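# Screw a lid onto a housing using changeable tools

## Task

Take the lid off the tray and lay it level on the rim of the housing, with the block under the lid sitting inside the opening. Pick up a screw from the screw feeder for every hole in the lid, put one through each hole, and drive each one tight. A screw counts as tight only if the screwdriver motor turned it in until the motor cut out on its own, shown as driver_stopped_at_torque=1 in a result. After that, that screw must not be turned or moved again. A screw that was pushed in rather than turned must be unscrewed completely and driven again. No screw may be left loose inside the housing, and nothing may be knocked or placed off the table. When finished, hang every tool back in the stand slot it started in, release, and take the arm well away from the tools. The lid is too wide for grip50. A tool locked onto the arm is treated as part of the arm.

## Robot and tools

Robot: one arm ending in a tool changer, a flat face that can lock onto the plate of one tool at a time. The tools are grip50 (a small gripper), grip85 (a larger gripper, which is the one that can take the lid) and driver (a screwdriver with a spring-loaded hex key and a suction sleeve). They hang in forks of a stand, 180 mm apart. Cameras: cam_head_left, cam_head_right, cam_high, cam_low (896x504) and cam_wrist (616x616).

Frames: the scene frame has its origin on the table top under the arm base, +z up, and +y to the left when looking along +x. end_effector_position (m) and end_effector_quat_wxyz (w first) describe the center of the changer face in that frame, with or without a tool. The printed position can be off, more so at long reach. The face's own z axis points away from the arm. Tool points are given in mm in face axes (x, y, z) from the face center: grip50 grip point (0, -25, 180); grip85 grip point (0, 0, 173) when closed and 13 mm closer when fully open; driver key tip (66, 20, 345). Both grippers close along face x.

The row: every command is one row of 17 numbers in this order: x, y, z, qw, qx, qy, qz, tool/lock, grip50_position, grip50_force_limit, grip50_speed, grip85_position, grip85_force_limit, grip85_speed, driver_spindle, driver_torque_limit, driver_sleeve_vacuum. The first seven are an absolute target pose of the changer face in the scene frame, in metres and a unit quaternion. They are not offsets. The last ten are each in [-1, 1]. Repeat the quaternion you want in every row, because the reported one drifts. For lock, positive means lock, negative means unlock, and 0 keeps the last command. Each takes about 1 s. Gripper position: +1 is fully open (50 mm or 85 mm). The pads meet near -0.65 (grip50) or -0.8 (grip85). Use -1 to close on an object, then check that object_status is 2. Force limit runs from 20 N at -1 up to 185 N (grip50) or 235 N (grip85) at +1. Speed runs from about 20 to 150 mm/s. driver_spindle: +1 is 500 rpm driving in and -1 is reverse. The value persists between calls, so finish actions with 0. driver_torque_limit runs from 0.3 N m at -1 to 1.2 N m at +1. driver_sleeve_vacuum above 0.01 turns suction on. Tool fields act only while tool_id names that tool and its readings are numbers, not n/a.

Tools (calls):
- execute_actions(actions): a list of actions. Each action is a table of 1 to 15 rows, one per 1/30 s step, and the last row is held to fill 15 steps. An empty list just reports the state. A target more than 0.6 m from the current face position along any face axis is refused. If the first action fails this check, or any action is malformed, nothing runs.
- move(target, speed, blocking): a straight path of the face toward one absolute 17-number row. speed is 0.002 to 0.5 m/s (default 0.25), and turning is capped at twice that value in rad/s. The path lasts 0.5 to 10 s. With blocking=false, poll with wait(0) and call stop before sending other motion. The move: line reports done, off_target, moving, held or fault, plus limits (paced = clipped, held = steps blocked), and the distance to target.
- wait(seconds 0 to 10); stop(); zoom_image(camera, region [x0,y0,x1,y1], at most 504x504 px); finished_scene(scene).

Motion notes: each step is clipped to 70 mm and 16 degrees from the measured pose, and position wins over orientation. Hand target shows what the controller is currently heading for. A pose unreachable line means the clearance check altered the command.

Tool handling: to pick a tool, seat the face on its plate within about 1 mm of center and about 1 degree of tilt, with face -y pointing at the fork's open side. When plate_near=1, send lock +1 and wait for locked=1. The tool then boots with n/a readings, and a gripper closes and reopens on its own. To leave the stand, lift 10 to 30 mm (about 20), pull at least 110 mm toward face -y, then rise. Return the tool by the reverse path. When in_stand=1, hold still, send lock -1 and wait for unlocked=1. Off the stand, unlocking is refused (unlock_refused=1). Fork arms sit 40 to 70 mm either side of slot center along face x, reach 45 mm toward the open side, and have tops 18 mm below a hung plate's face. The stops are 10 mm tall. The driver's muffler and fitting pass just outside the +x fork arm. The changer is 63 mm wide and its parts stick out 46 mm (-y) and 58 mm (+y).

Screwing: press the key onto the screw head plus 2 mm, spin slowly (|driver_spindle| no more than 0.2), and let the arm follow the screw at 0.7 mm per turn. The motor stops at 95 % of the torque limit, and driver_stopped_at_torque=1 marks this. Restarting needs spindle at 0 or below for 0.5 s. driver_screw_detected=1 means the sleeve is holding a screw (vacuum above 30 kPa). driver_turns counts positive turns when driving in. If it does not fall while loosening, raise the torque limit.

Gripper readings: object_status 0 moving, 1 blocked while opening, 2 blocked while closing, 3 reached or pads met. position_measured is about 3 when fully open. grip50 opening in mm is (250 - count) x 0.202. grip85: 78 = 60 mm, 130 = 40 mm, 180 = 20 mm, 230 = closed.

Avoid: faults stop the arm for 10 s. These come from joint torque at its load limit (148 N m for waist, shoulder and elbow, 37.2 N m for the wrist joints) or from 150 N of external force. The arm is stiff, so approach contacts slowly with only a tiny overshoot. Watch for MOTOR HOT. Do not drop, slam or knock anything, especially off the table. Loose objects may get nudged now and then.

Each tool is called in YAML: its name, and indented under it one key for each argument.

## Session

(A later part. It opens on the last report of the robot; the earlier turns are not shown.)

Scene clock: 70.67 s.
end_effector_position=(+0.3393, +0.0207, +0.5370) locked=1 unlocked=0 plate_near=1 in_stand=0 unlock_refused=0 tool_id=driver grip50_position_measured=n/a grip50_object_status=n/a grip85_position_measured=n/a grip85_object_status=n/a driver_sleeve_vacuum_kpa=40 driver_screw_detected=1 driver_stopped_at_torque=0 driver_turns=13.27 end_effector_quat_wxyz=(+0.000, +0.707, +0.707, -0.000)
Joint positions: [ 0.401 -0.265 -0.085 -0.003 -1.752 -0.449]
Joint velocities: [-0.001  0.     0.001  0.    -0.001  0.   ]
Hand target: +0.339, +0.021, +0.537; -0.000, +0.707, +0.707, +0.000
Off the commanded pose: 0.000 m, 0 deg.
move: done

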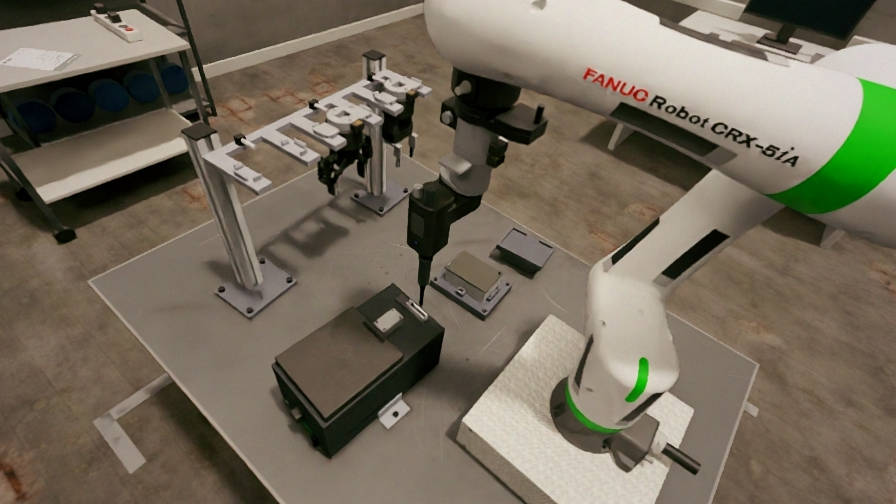

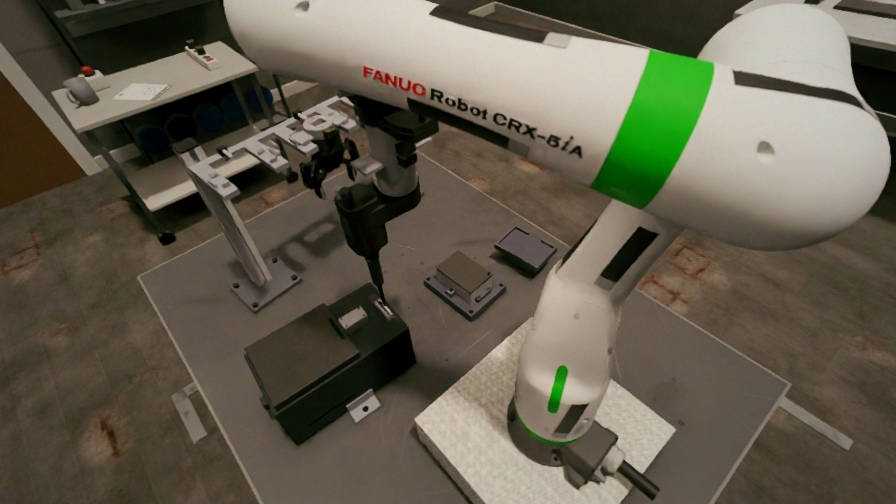

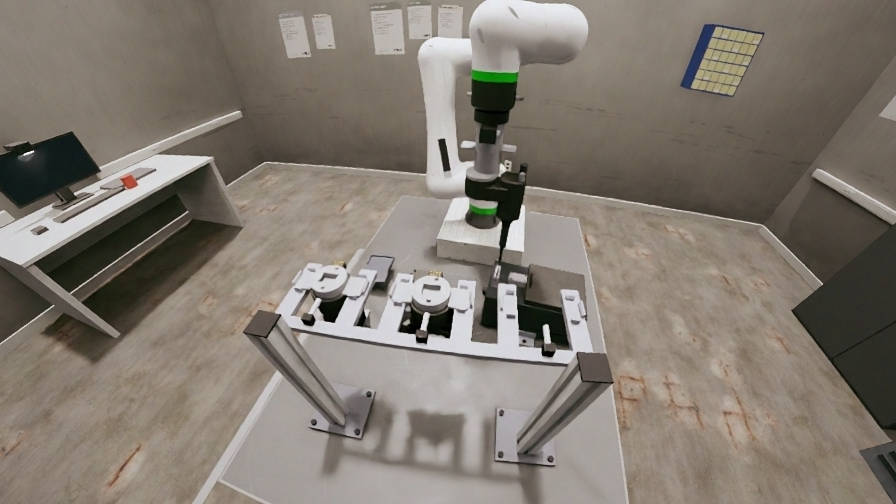

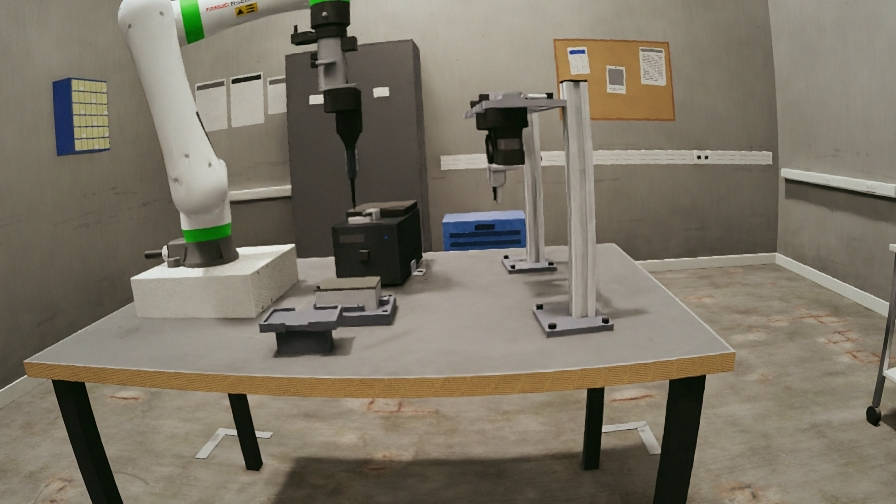

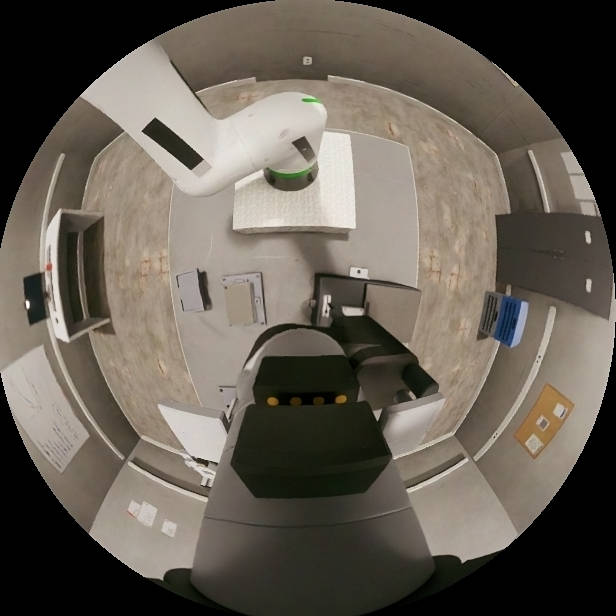

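move:
  target: [0.355,-0.04,0.537,0,0.7071,0.7071,0,0,0,0,0,0,0,0,0,0,1]
  speed: 0.15

move:
  target: [0.4172,-0.1844,0.442,0,0.7071,0.7071,0,0,0,0,0,0,0,0,0,0,1]
  speed: 0.18

move:
  target: [0.4172,-0.1844,0.431,0,0.7071,0.7071,0,0,0,0,0,0,0,0,0,0,1]
  speed: 0.02

zoom_image:
  camera: "cam_head_left"
  region: [425,245,470,285]

zoom_image:
  camera: "cam_head_right"
  region: [418,247,463,287]

zoom_image:
  camera: "cam_low"
  region: [352,255,397,295]

zoom_image:
  camera: "cam_wrist"
  region: [308,282,353,322]

Scene clock: 71.80 s.
end_effector_position=(+0.3551, -0.0401, +0.5370) locked=1 unlocked=0 plate_near=1 in_stand=0 unlock_refused=0 tool_id=driver grip50_position_measured=n/a grip50_object_status=n/a grip85_position_measured=n/a grip85_object_status=n/a driver_sleeve_vacuum_kpa=40 driver_screw_detected=1 driver_stopped_at_torque=0 driver_turns=13.27 end_effector_quat_wxyz=(-0.000, +0.707, +0.707, -0.000)
Joint positions: [ 0.208 -0.219 -0.05  -0.002 -1.742 -0.256]
Joint velocities: [-0.    -0.     0.001  0.     0.    -0.   ]
Hand target: +0.355, -0.040, +0.537; -0.000, +0.707, +0.707, -0.000
Off the commanded pose: 0.000 m, 0 deg.
move: done

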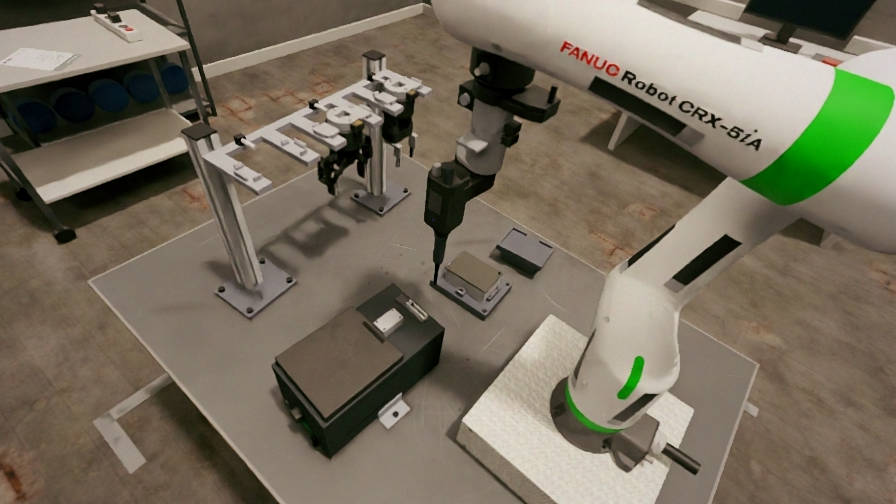

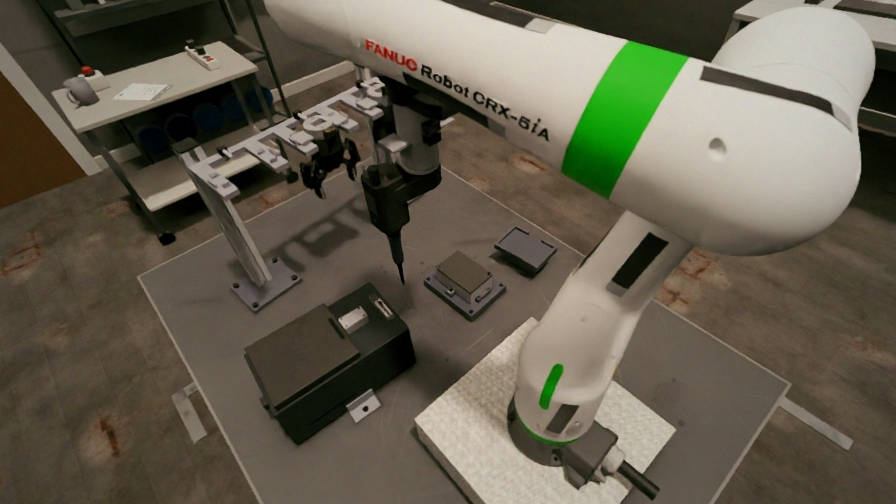

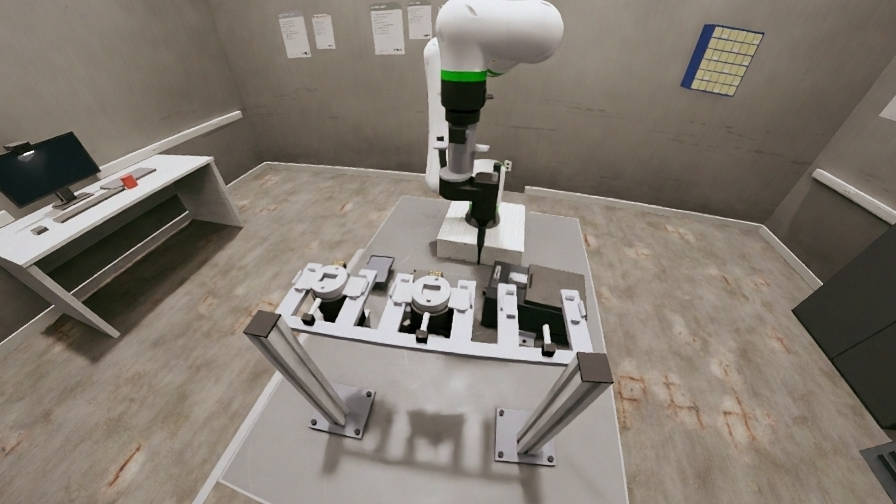

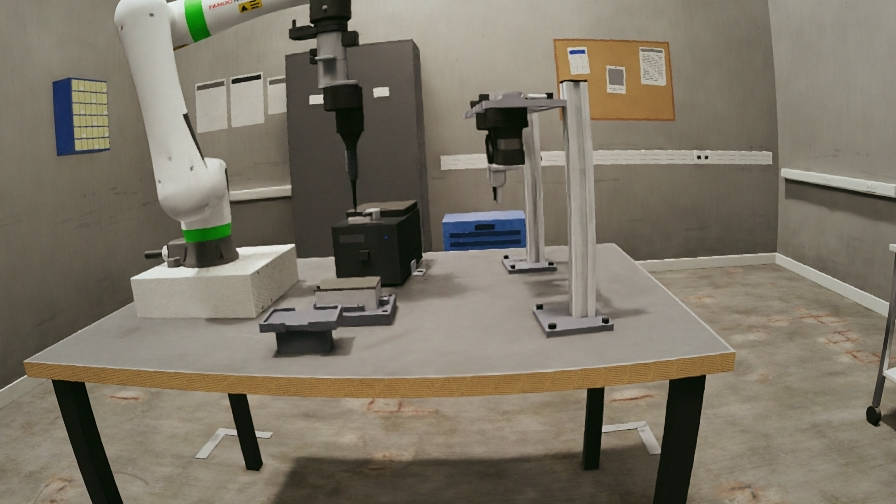

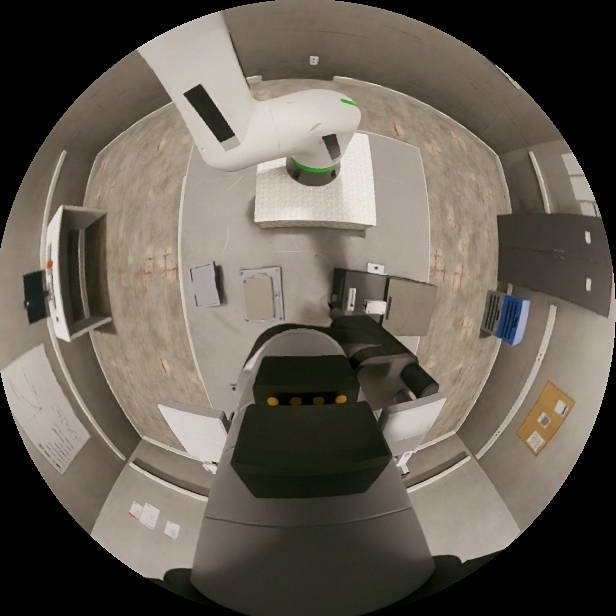

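Scene clock: 73.20 s.
end_effector_position=(+0.4172, -0.1845, +0.4418) locked=1 unlocked=0 plate_near=1 in_stand=0 unlock_refused=0 tool_id=driver grip50_position_measured=n/a grip50_object_status=n/a grip85_position_measured=n/a grip85_object_status=n/a driver_sleeve_vacuum_kpa=40 driver_screw_detected=1 driver_stopped_at_torque=0 driver_turns=13.27 end_effector_quat_wxyz=(-0.001, +0.707, +0.707, -0.000)
Joint positions: [-0.176  0.026 -0.052 -0.002 -1.497  0.13 ]
Joint velocities: [-0.002  0.002 -0.    -0.     0.001  0.001]
Hand target: +0.417, -0.184, +0.442; -0.001, +0.707, +0.707, -0.000
Off the commanded pose: 0.000 m, 0 deg.
move: done

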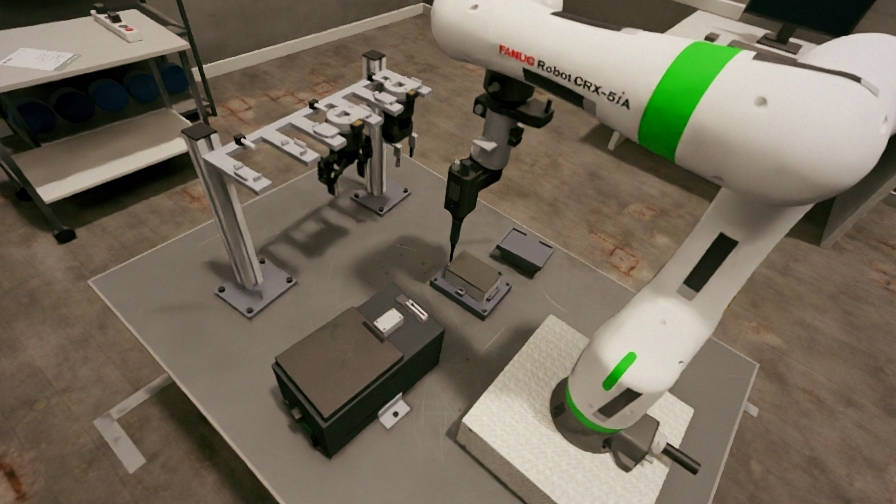

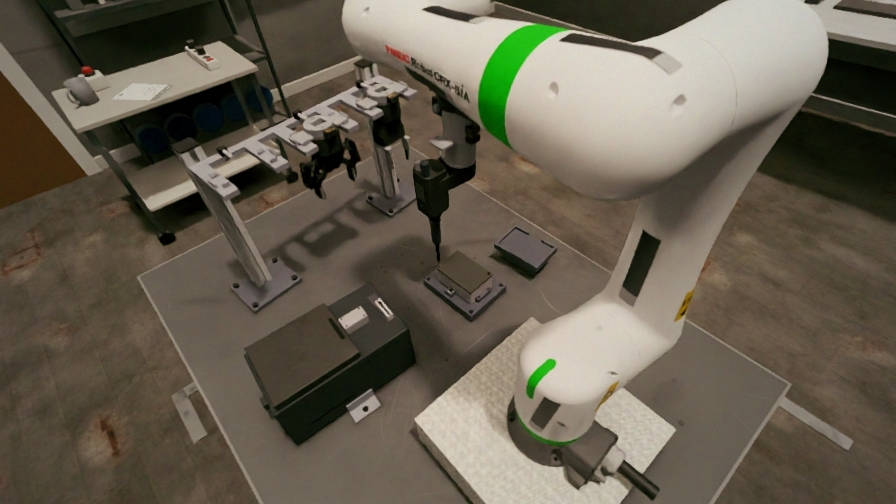

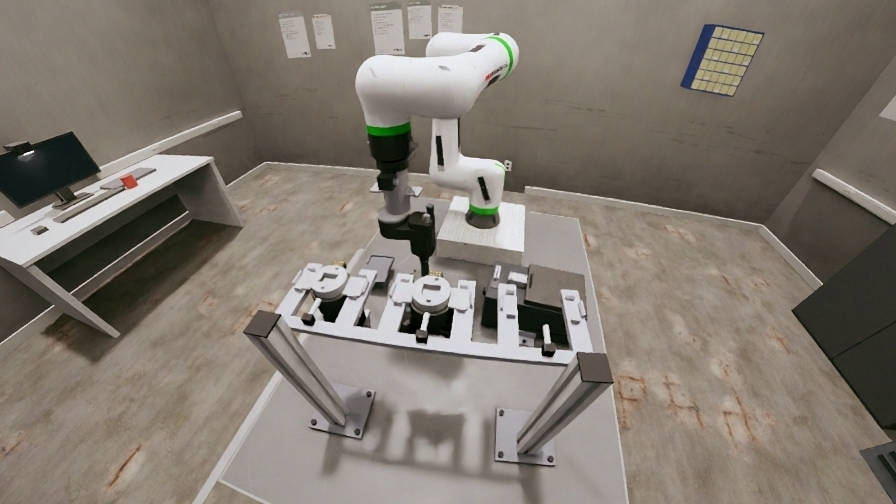

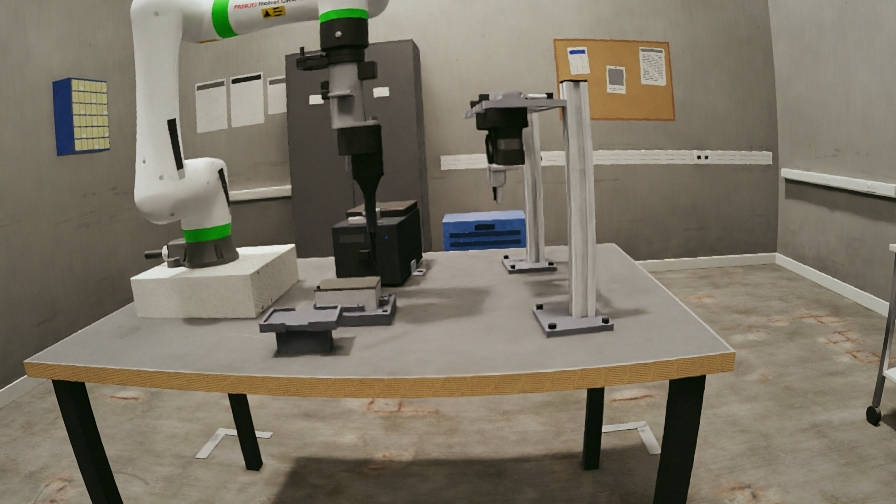

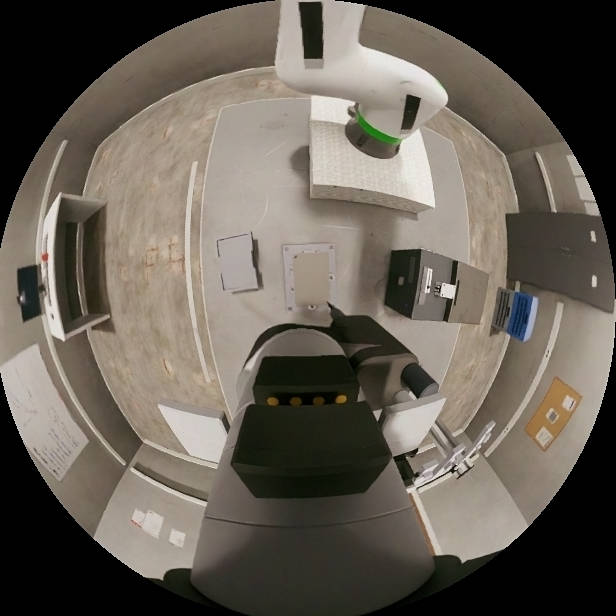

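Scene clock: 73.97 s.
end_effector_position=(+0.4171, -0.1845, +0.4310) locked=1 unlocked=0 plate_near=1 in_stand=0 unlock_refused=0 tool_id=driver grip50_position_measured=n/a grip50_object_status=n/a grip85_position_measured=n/a grip85_object_status=n/a driver_sleeve_vacuum_kpa=40 driver_screw_detected=1 driver_stopped_at_torque=0 driver_turns=13.27 end_effector_quat_wxyz=(+0.000, +0.707, +0.707, +0.000)
Joint positions: [-0.176  0.027 -0.075 -0.001 -1.471  0.129]
Joint velocities: [ 0.     0.001 -0.001 -0.001  0.001  0.   ]
Hand target: +0.417, -0.184, +0.431; -0.000, +0.707, +0.707, +0.000
Off the commanded pose: 0.000 m, 0 deg.
move: done

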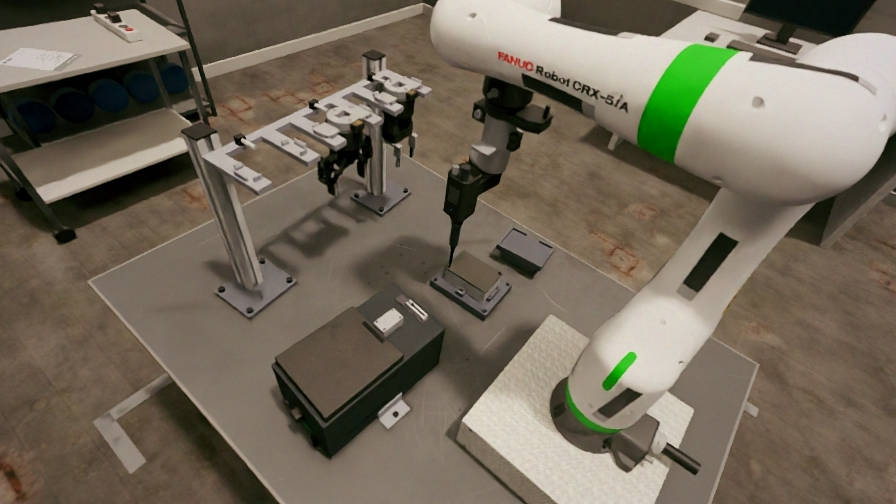

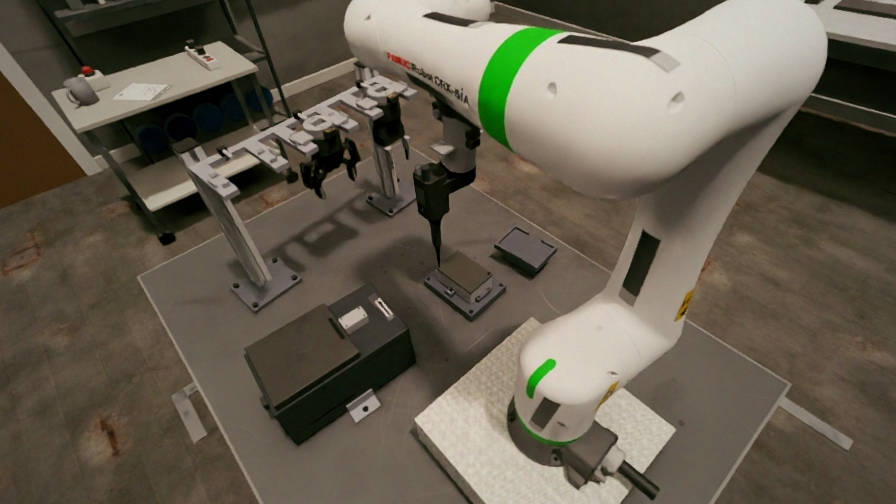

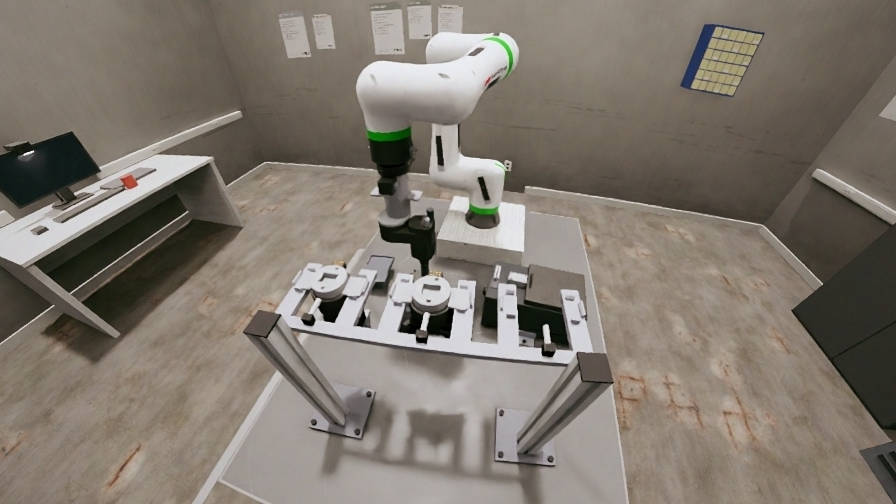

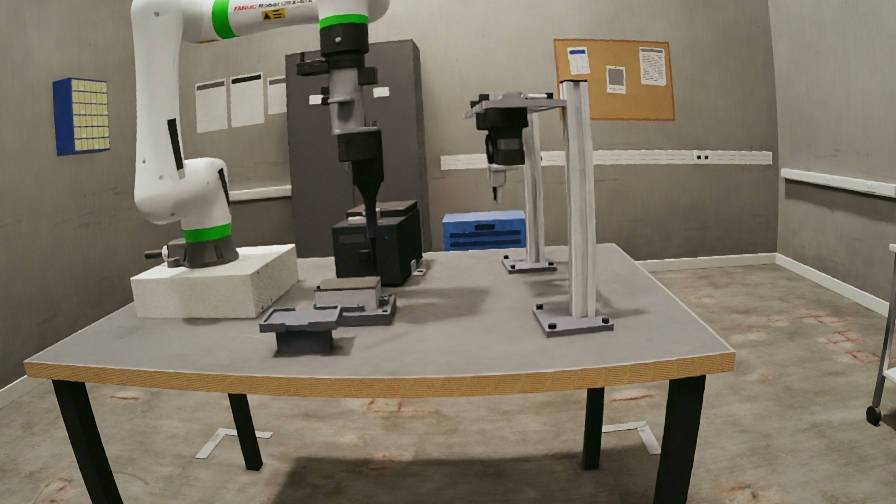

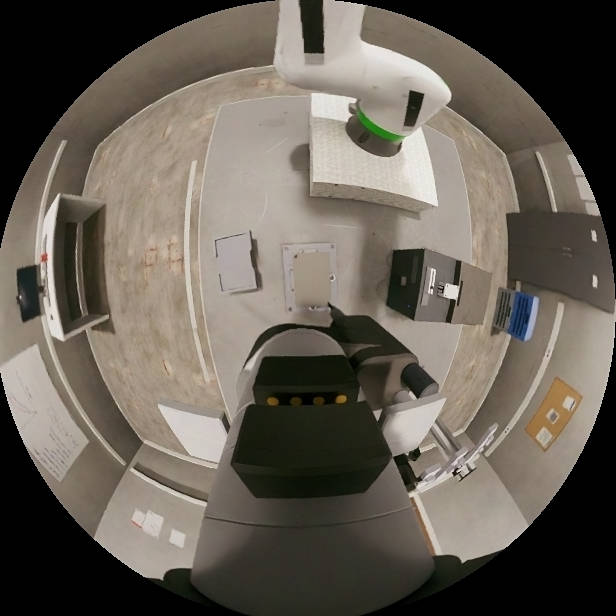

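Region (425, 245, 470, 285) of cam_head_left's 896x504 image, scaled by 11.200, with more detail than that image has.

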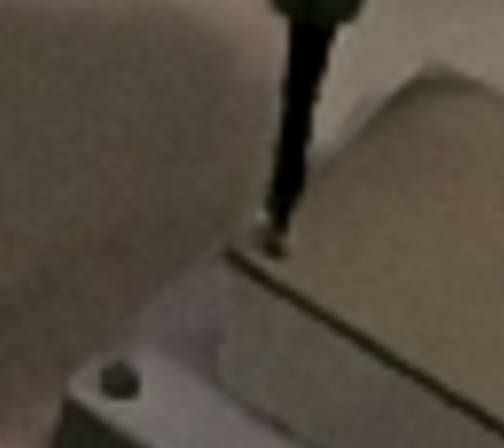

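Region (418, 247, 463, 287) of cam_head_right's 896x504 image, scaled by 11.200, with more detail than that image has.

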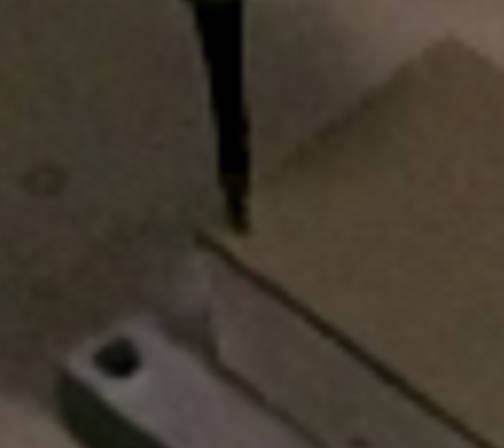

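Region (352, 255, 397, 295) of cam_low's 896x504 image, scaled by 11.200, with more detail than that image has.

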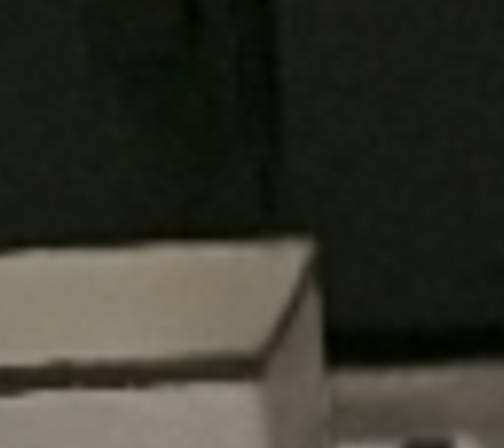

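Region (308, 282, 353, 322) of cam_wrist's 616x616 image, scaled by 11.200, with more detail than that image has.

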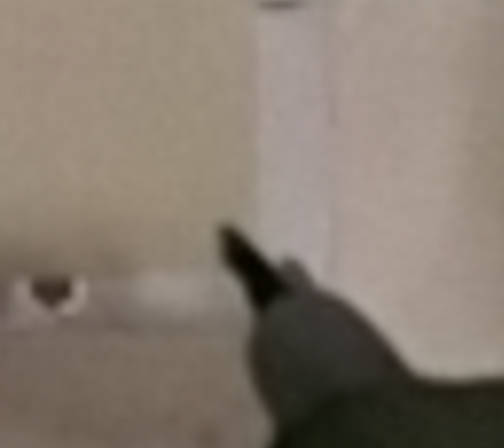

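execute_actions:
  actions:
    - [[0.4172,-0.1844,0.437,0,0.7071,0.7071,0,0,0,0,0,0,0,0,0,0,1]]
    - [[0.4172,-0.1844,0.437,0,0.7071,0.7071,0,0,0,0,0,0,0,0,0,0,1]]

zoom_image:
  camera: "cam_head_left"
  region: [425,245,470,285]

zoom_image:
  camera: "cam_head_right"
  region: [418,247,463,287]

zoom_image:
  camera: "cam_wrist"
  region: [308,282,353,322]

Scene clock: 75.23 s.
end_effector_position=(+0.4172, -0.1844, +0.4370) locked=1 unlocked=0 plate_near=1 in_stand=0 unlock_refused=0 tool_id=driver grip50_position_measured=n/a grip50_object_status=n/a grip85_position_measured=n/a grip85_object_status=n/a driver_sleeve_vacuum_kpa=40 driver_screw_detected=1 driver_stopped_at_torque=0 driver_turns=13.27 end_effector_quat_wxyz=(+0.000, +0.707, +0.707, +0.000)
Joint positions: [-0.176  0.026 -0.063 -0.001 -1.485  0.129]
Joint velocities: [ 0.001  0.     0.001  0.    -0.001  0.   ]
Hand target: +0.417, -0.184, +0.437; -0.000, +0.707, +0.707, -0.000
Off the commanded pose: 0.000 m, 0 deg.

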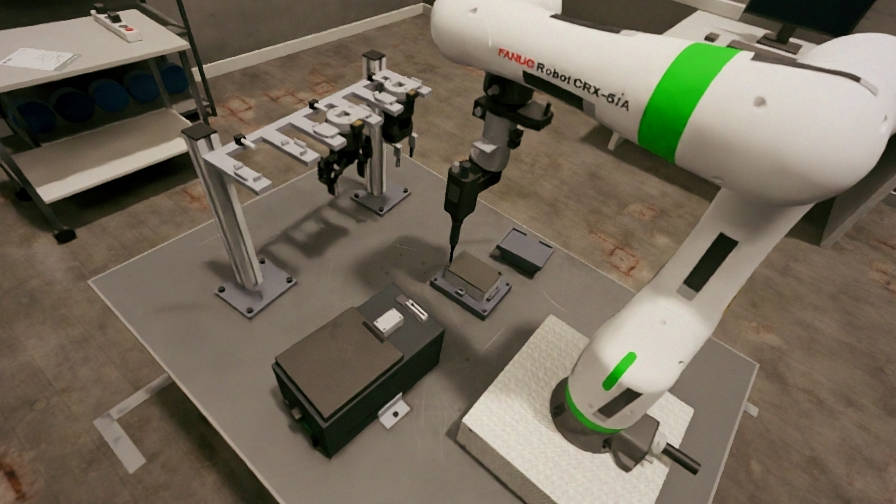

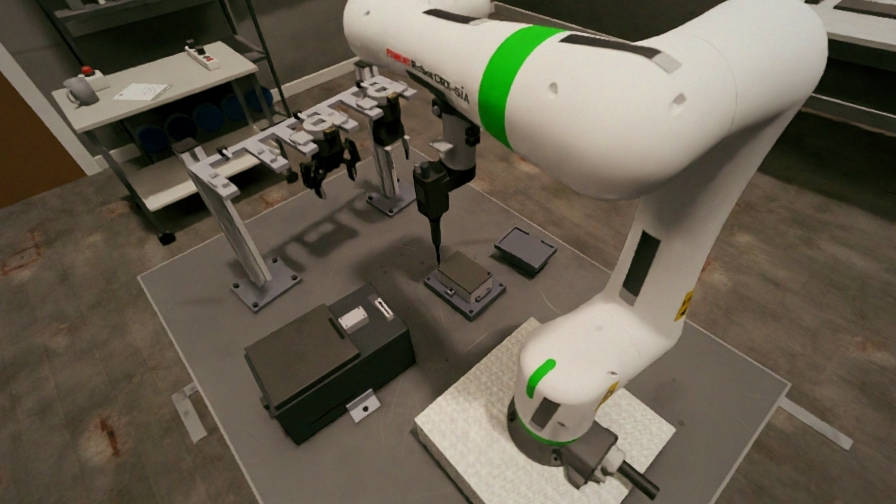

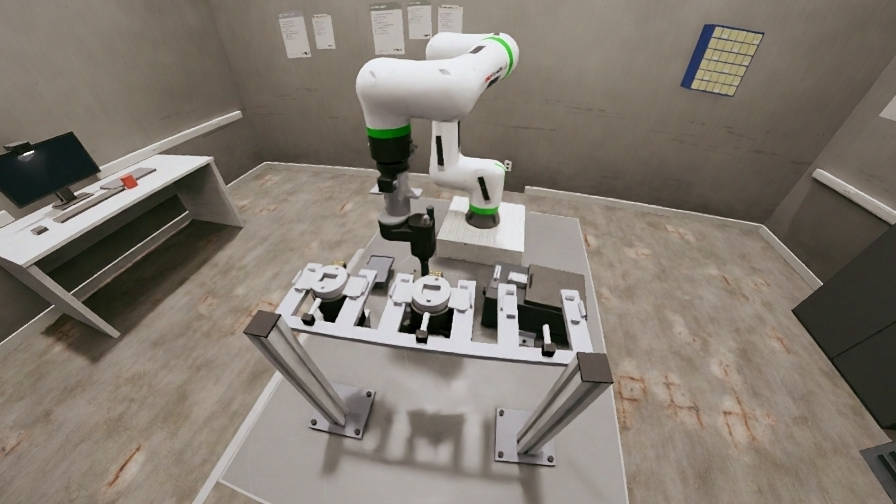

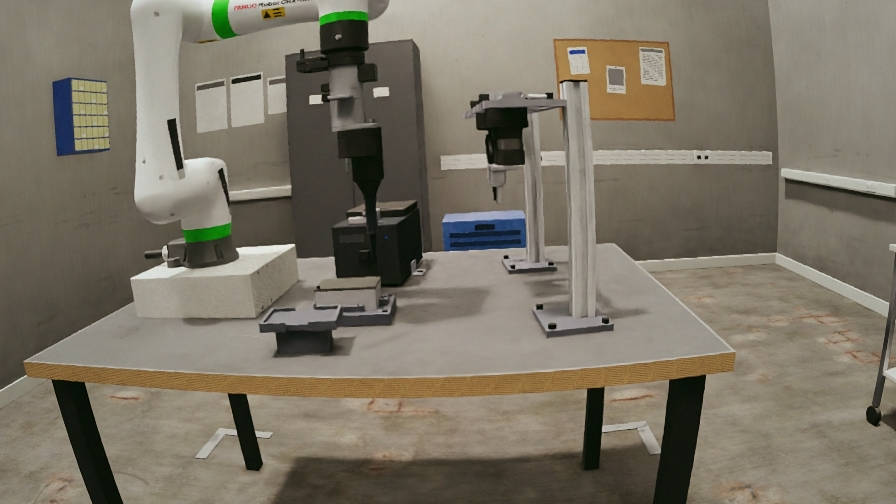

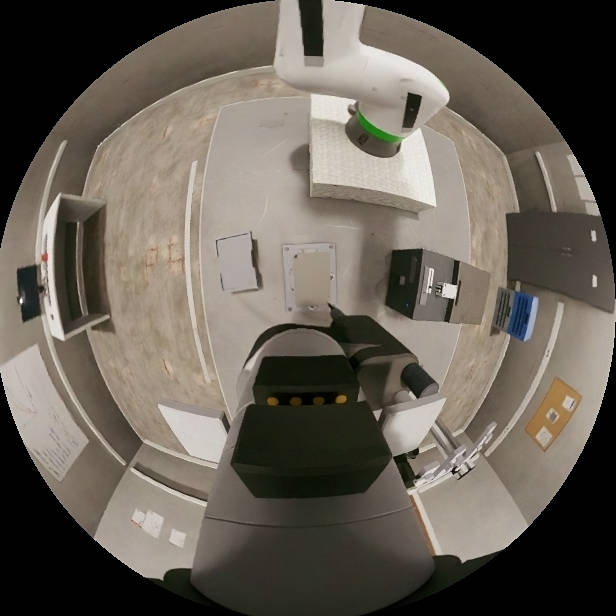

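Region (425, 245, 470, 285) of cam_head_left's 896x504 image, scaled by 11.200, with more detail than that image has.

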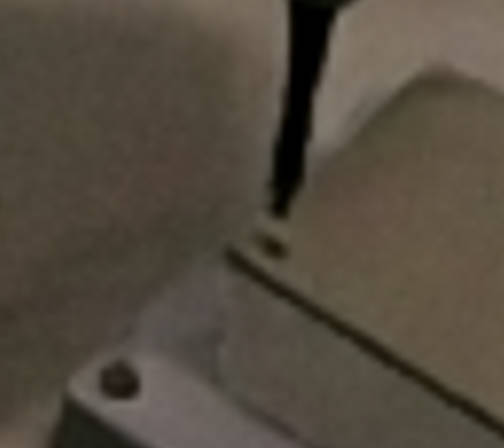

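Region (418, 247, 463, 287) of cam_head_right's 896x504 image, scaled by 11.200, with more detail than that image has.

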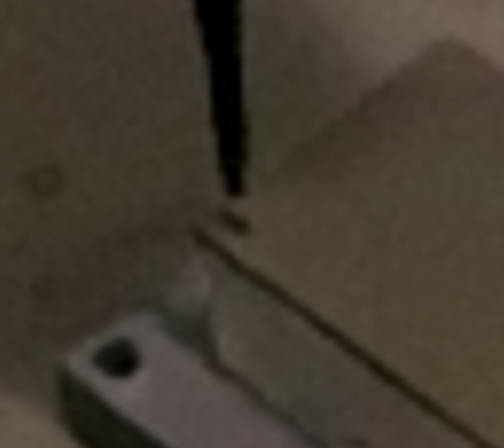

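Region (308, 282, 353, 322) of cam_wrist's 616x616 image, scaled by 11.200, with more detail than that image has.

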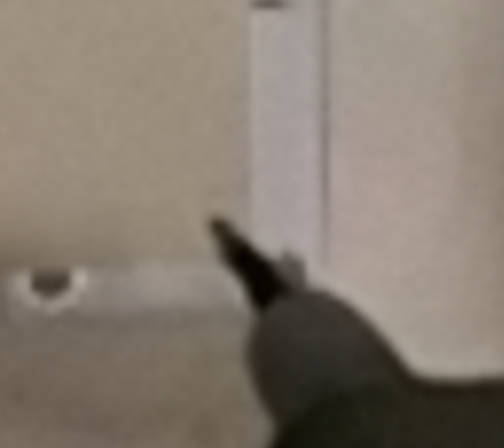

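Looks aligned; small +y tweak.

execute_actions:
  actions:
    - [[0.4172,-0.1841,0.431,0,0.7071,0.7071,0,0,0,0,0,0,0,0,0,0,1]]
    - [[0.4172,-0.1841,0.4285,0,0.7071,0.7071,0,0,0,0,0,0,0,0,0,0,1]]
    - [[0.4172,-0.1841,0.4265,0,0.7071,0.7071,0,0,0,0,0,0,0,0,0,0,1]]
    - [[0.4172,-0.1841,0.4243,0,0.7071,0.7071,0,0,0,0,0,0,0,0,0,0,1]]

zoom_image:
  camera: "cam_head_left"
  region: [425,245,470,285]

zoom_image:
  camera: "cam_head_right"
  region: [418,247,463,287]

Scene clock: 77.50 s.
end_effector_position=(+0.4172, -0.1841, +0.4243) locked=1 unlocked=0 plate_near=1 in_stand=0 unlock_refused=0 tool_id=driver grip50_position_measured=n/a grip50_object_status=n/a grip85_position_measured=n/a grip85_object_status=n/a driver_sleeve_vacuum_kpa=37 driver_screw_detected=1 driver_stopped_at_torque=0 driver_turns=13.27 end_effector_quat_wxyz=(+0.000, +0.707, +0.707, -0.000)
Joint positions: [-0.175  0.029 -0.089 -0.001 -1.455  0.128]
Joint velocities: [-0.    -0.001 -0.001  0.     0.001  0.   ]
Hand target: +0.417, -0.184, +0.424; -0.000, +0.707, +0.707, +0.000
Off the commanded pose: 0.000 m, 0 deg.

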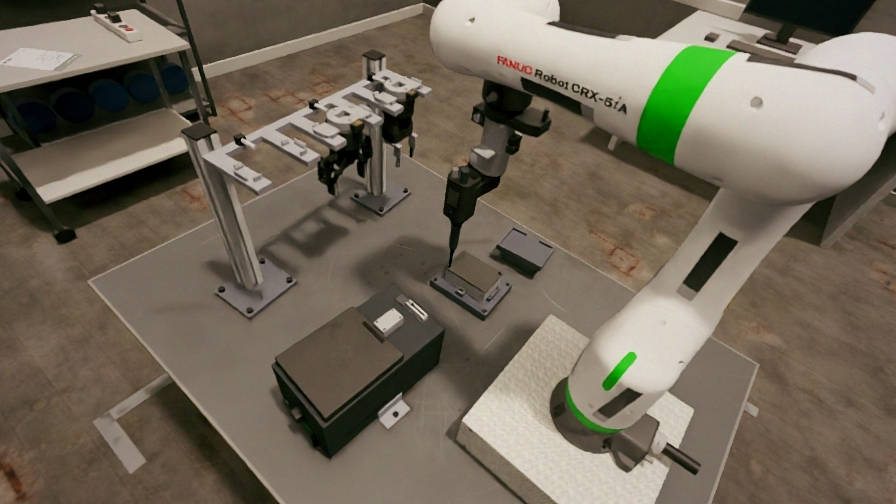

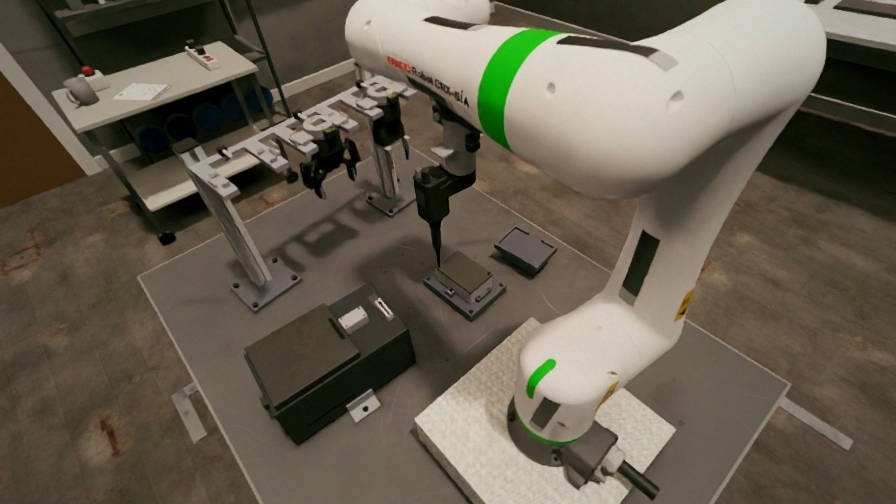

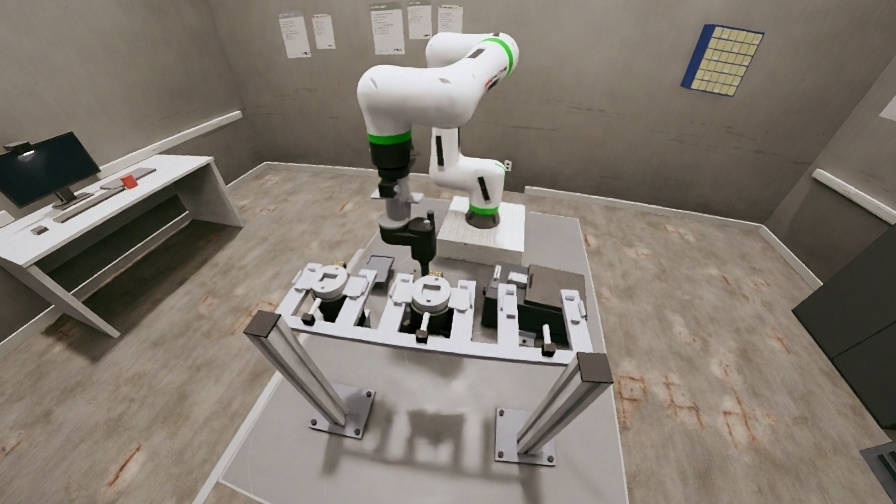

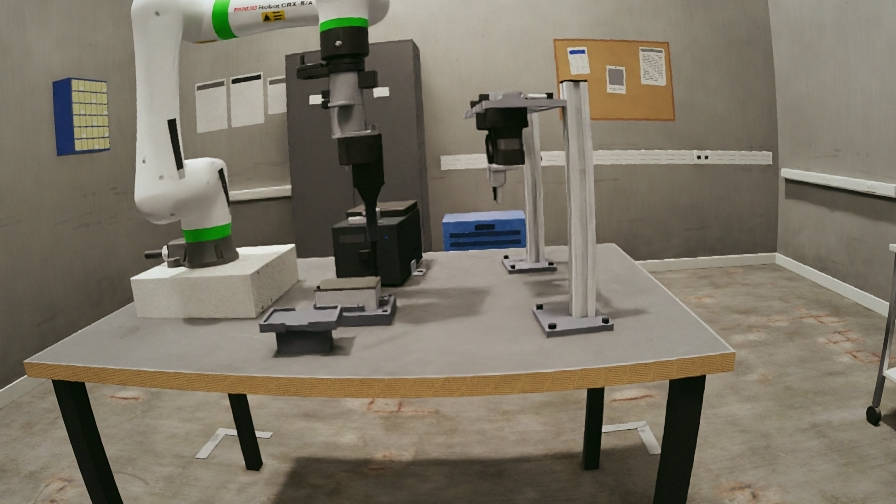

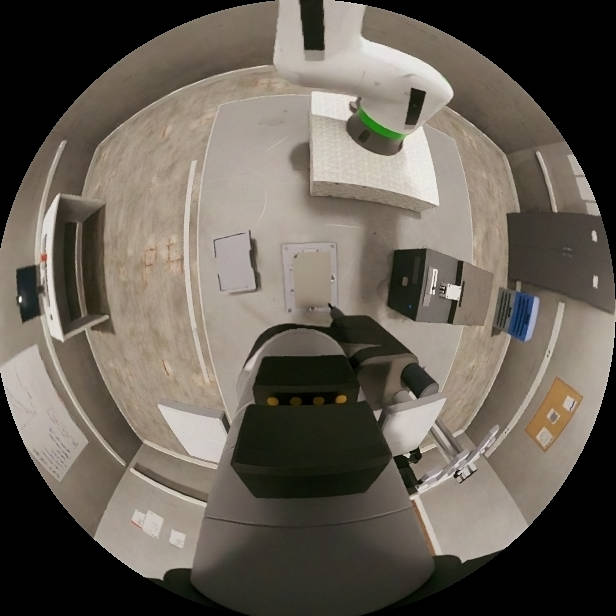

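Region (425, 245, 470, 285) of cam_head_left's 896x504 image, scaled by 11.200, with more detail than that image has.

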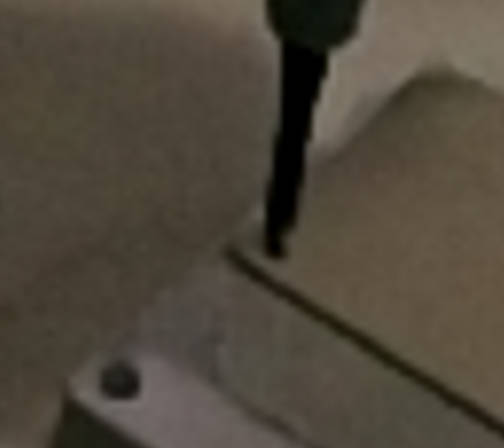

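Region (418, 247, 463, 287) of cam_head_right's 896x504 image, scaled by 11.200, with more detail than that image has.

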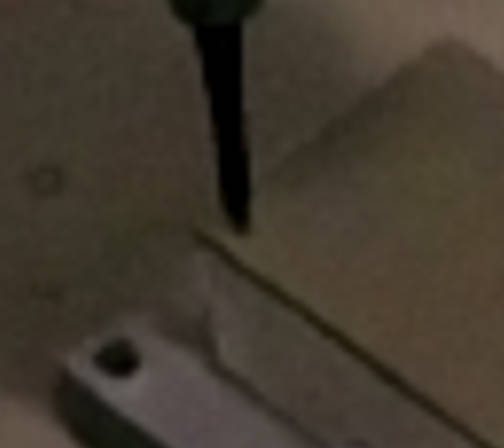

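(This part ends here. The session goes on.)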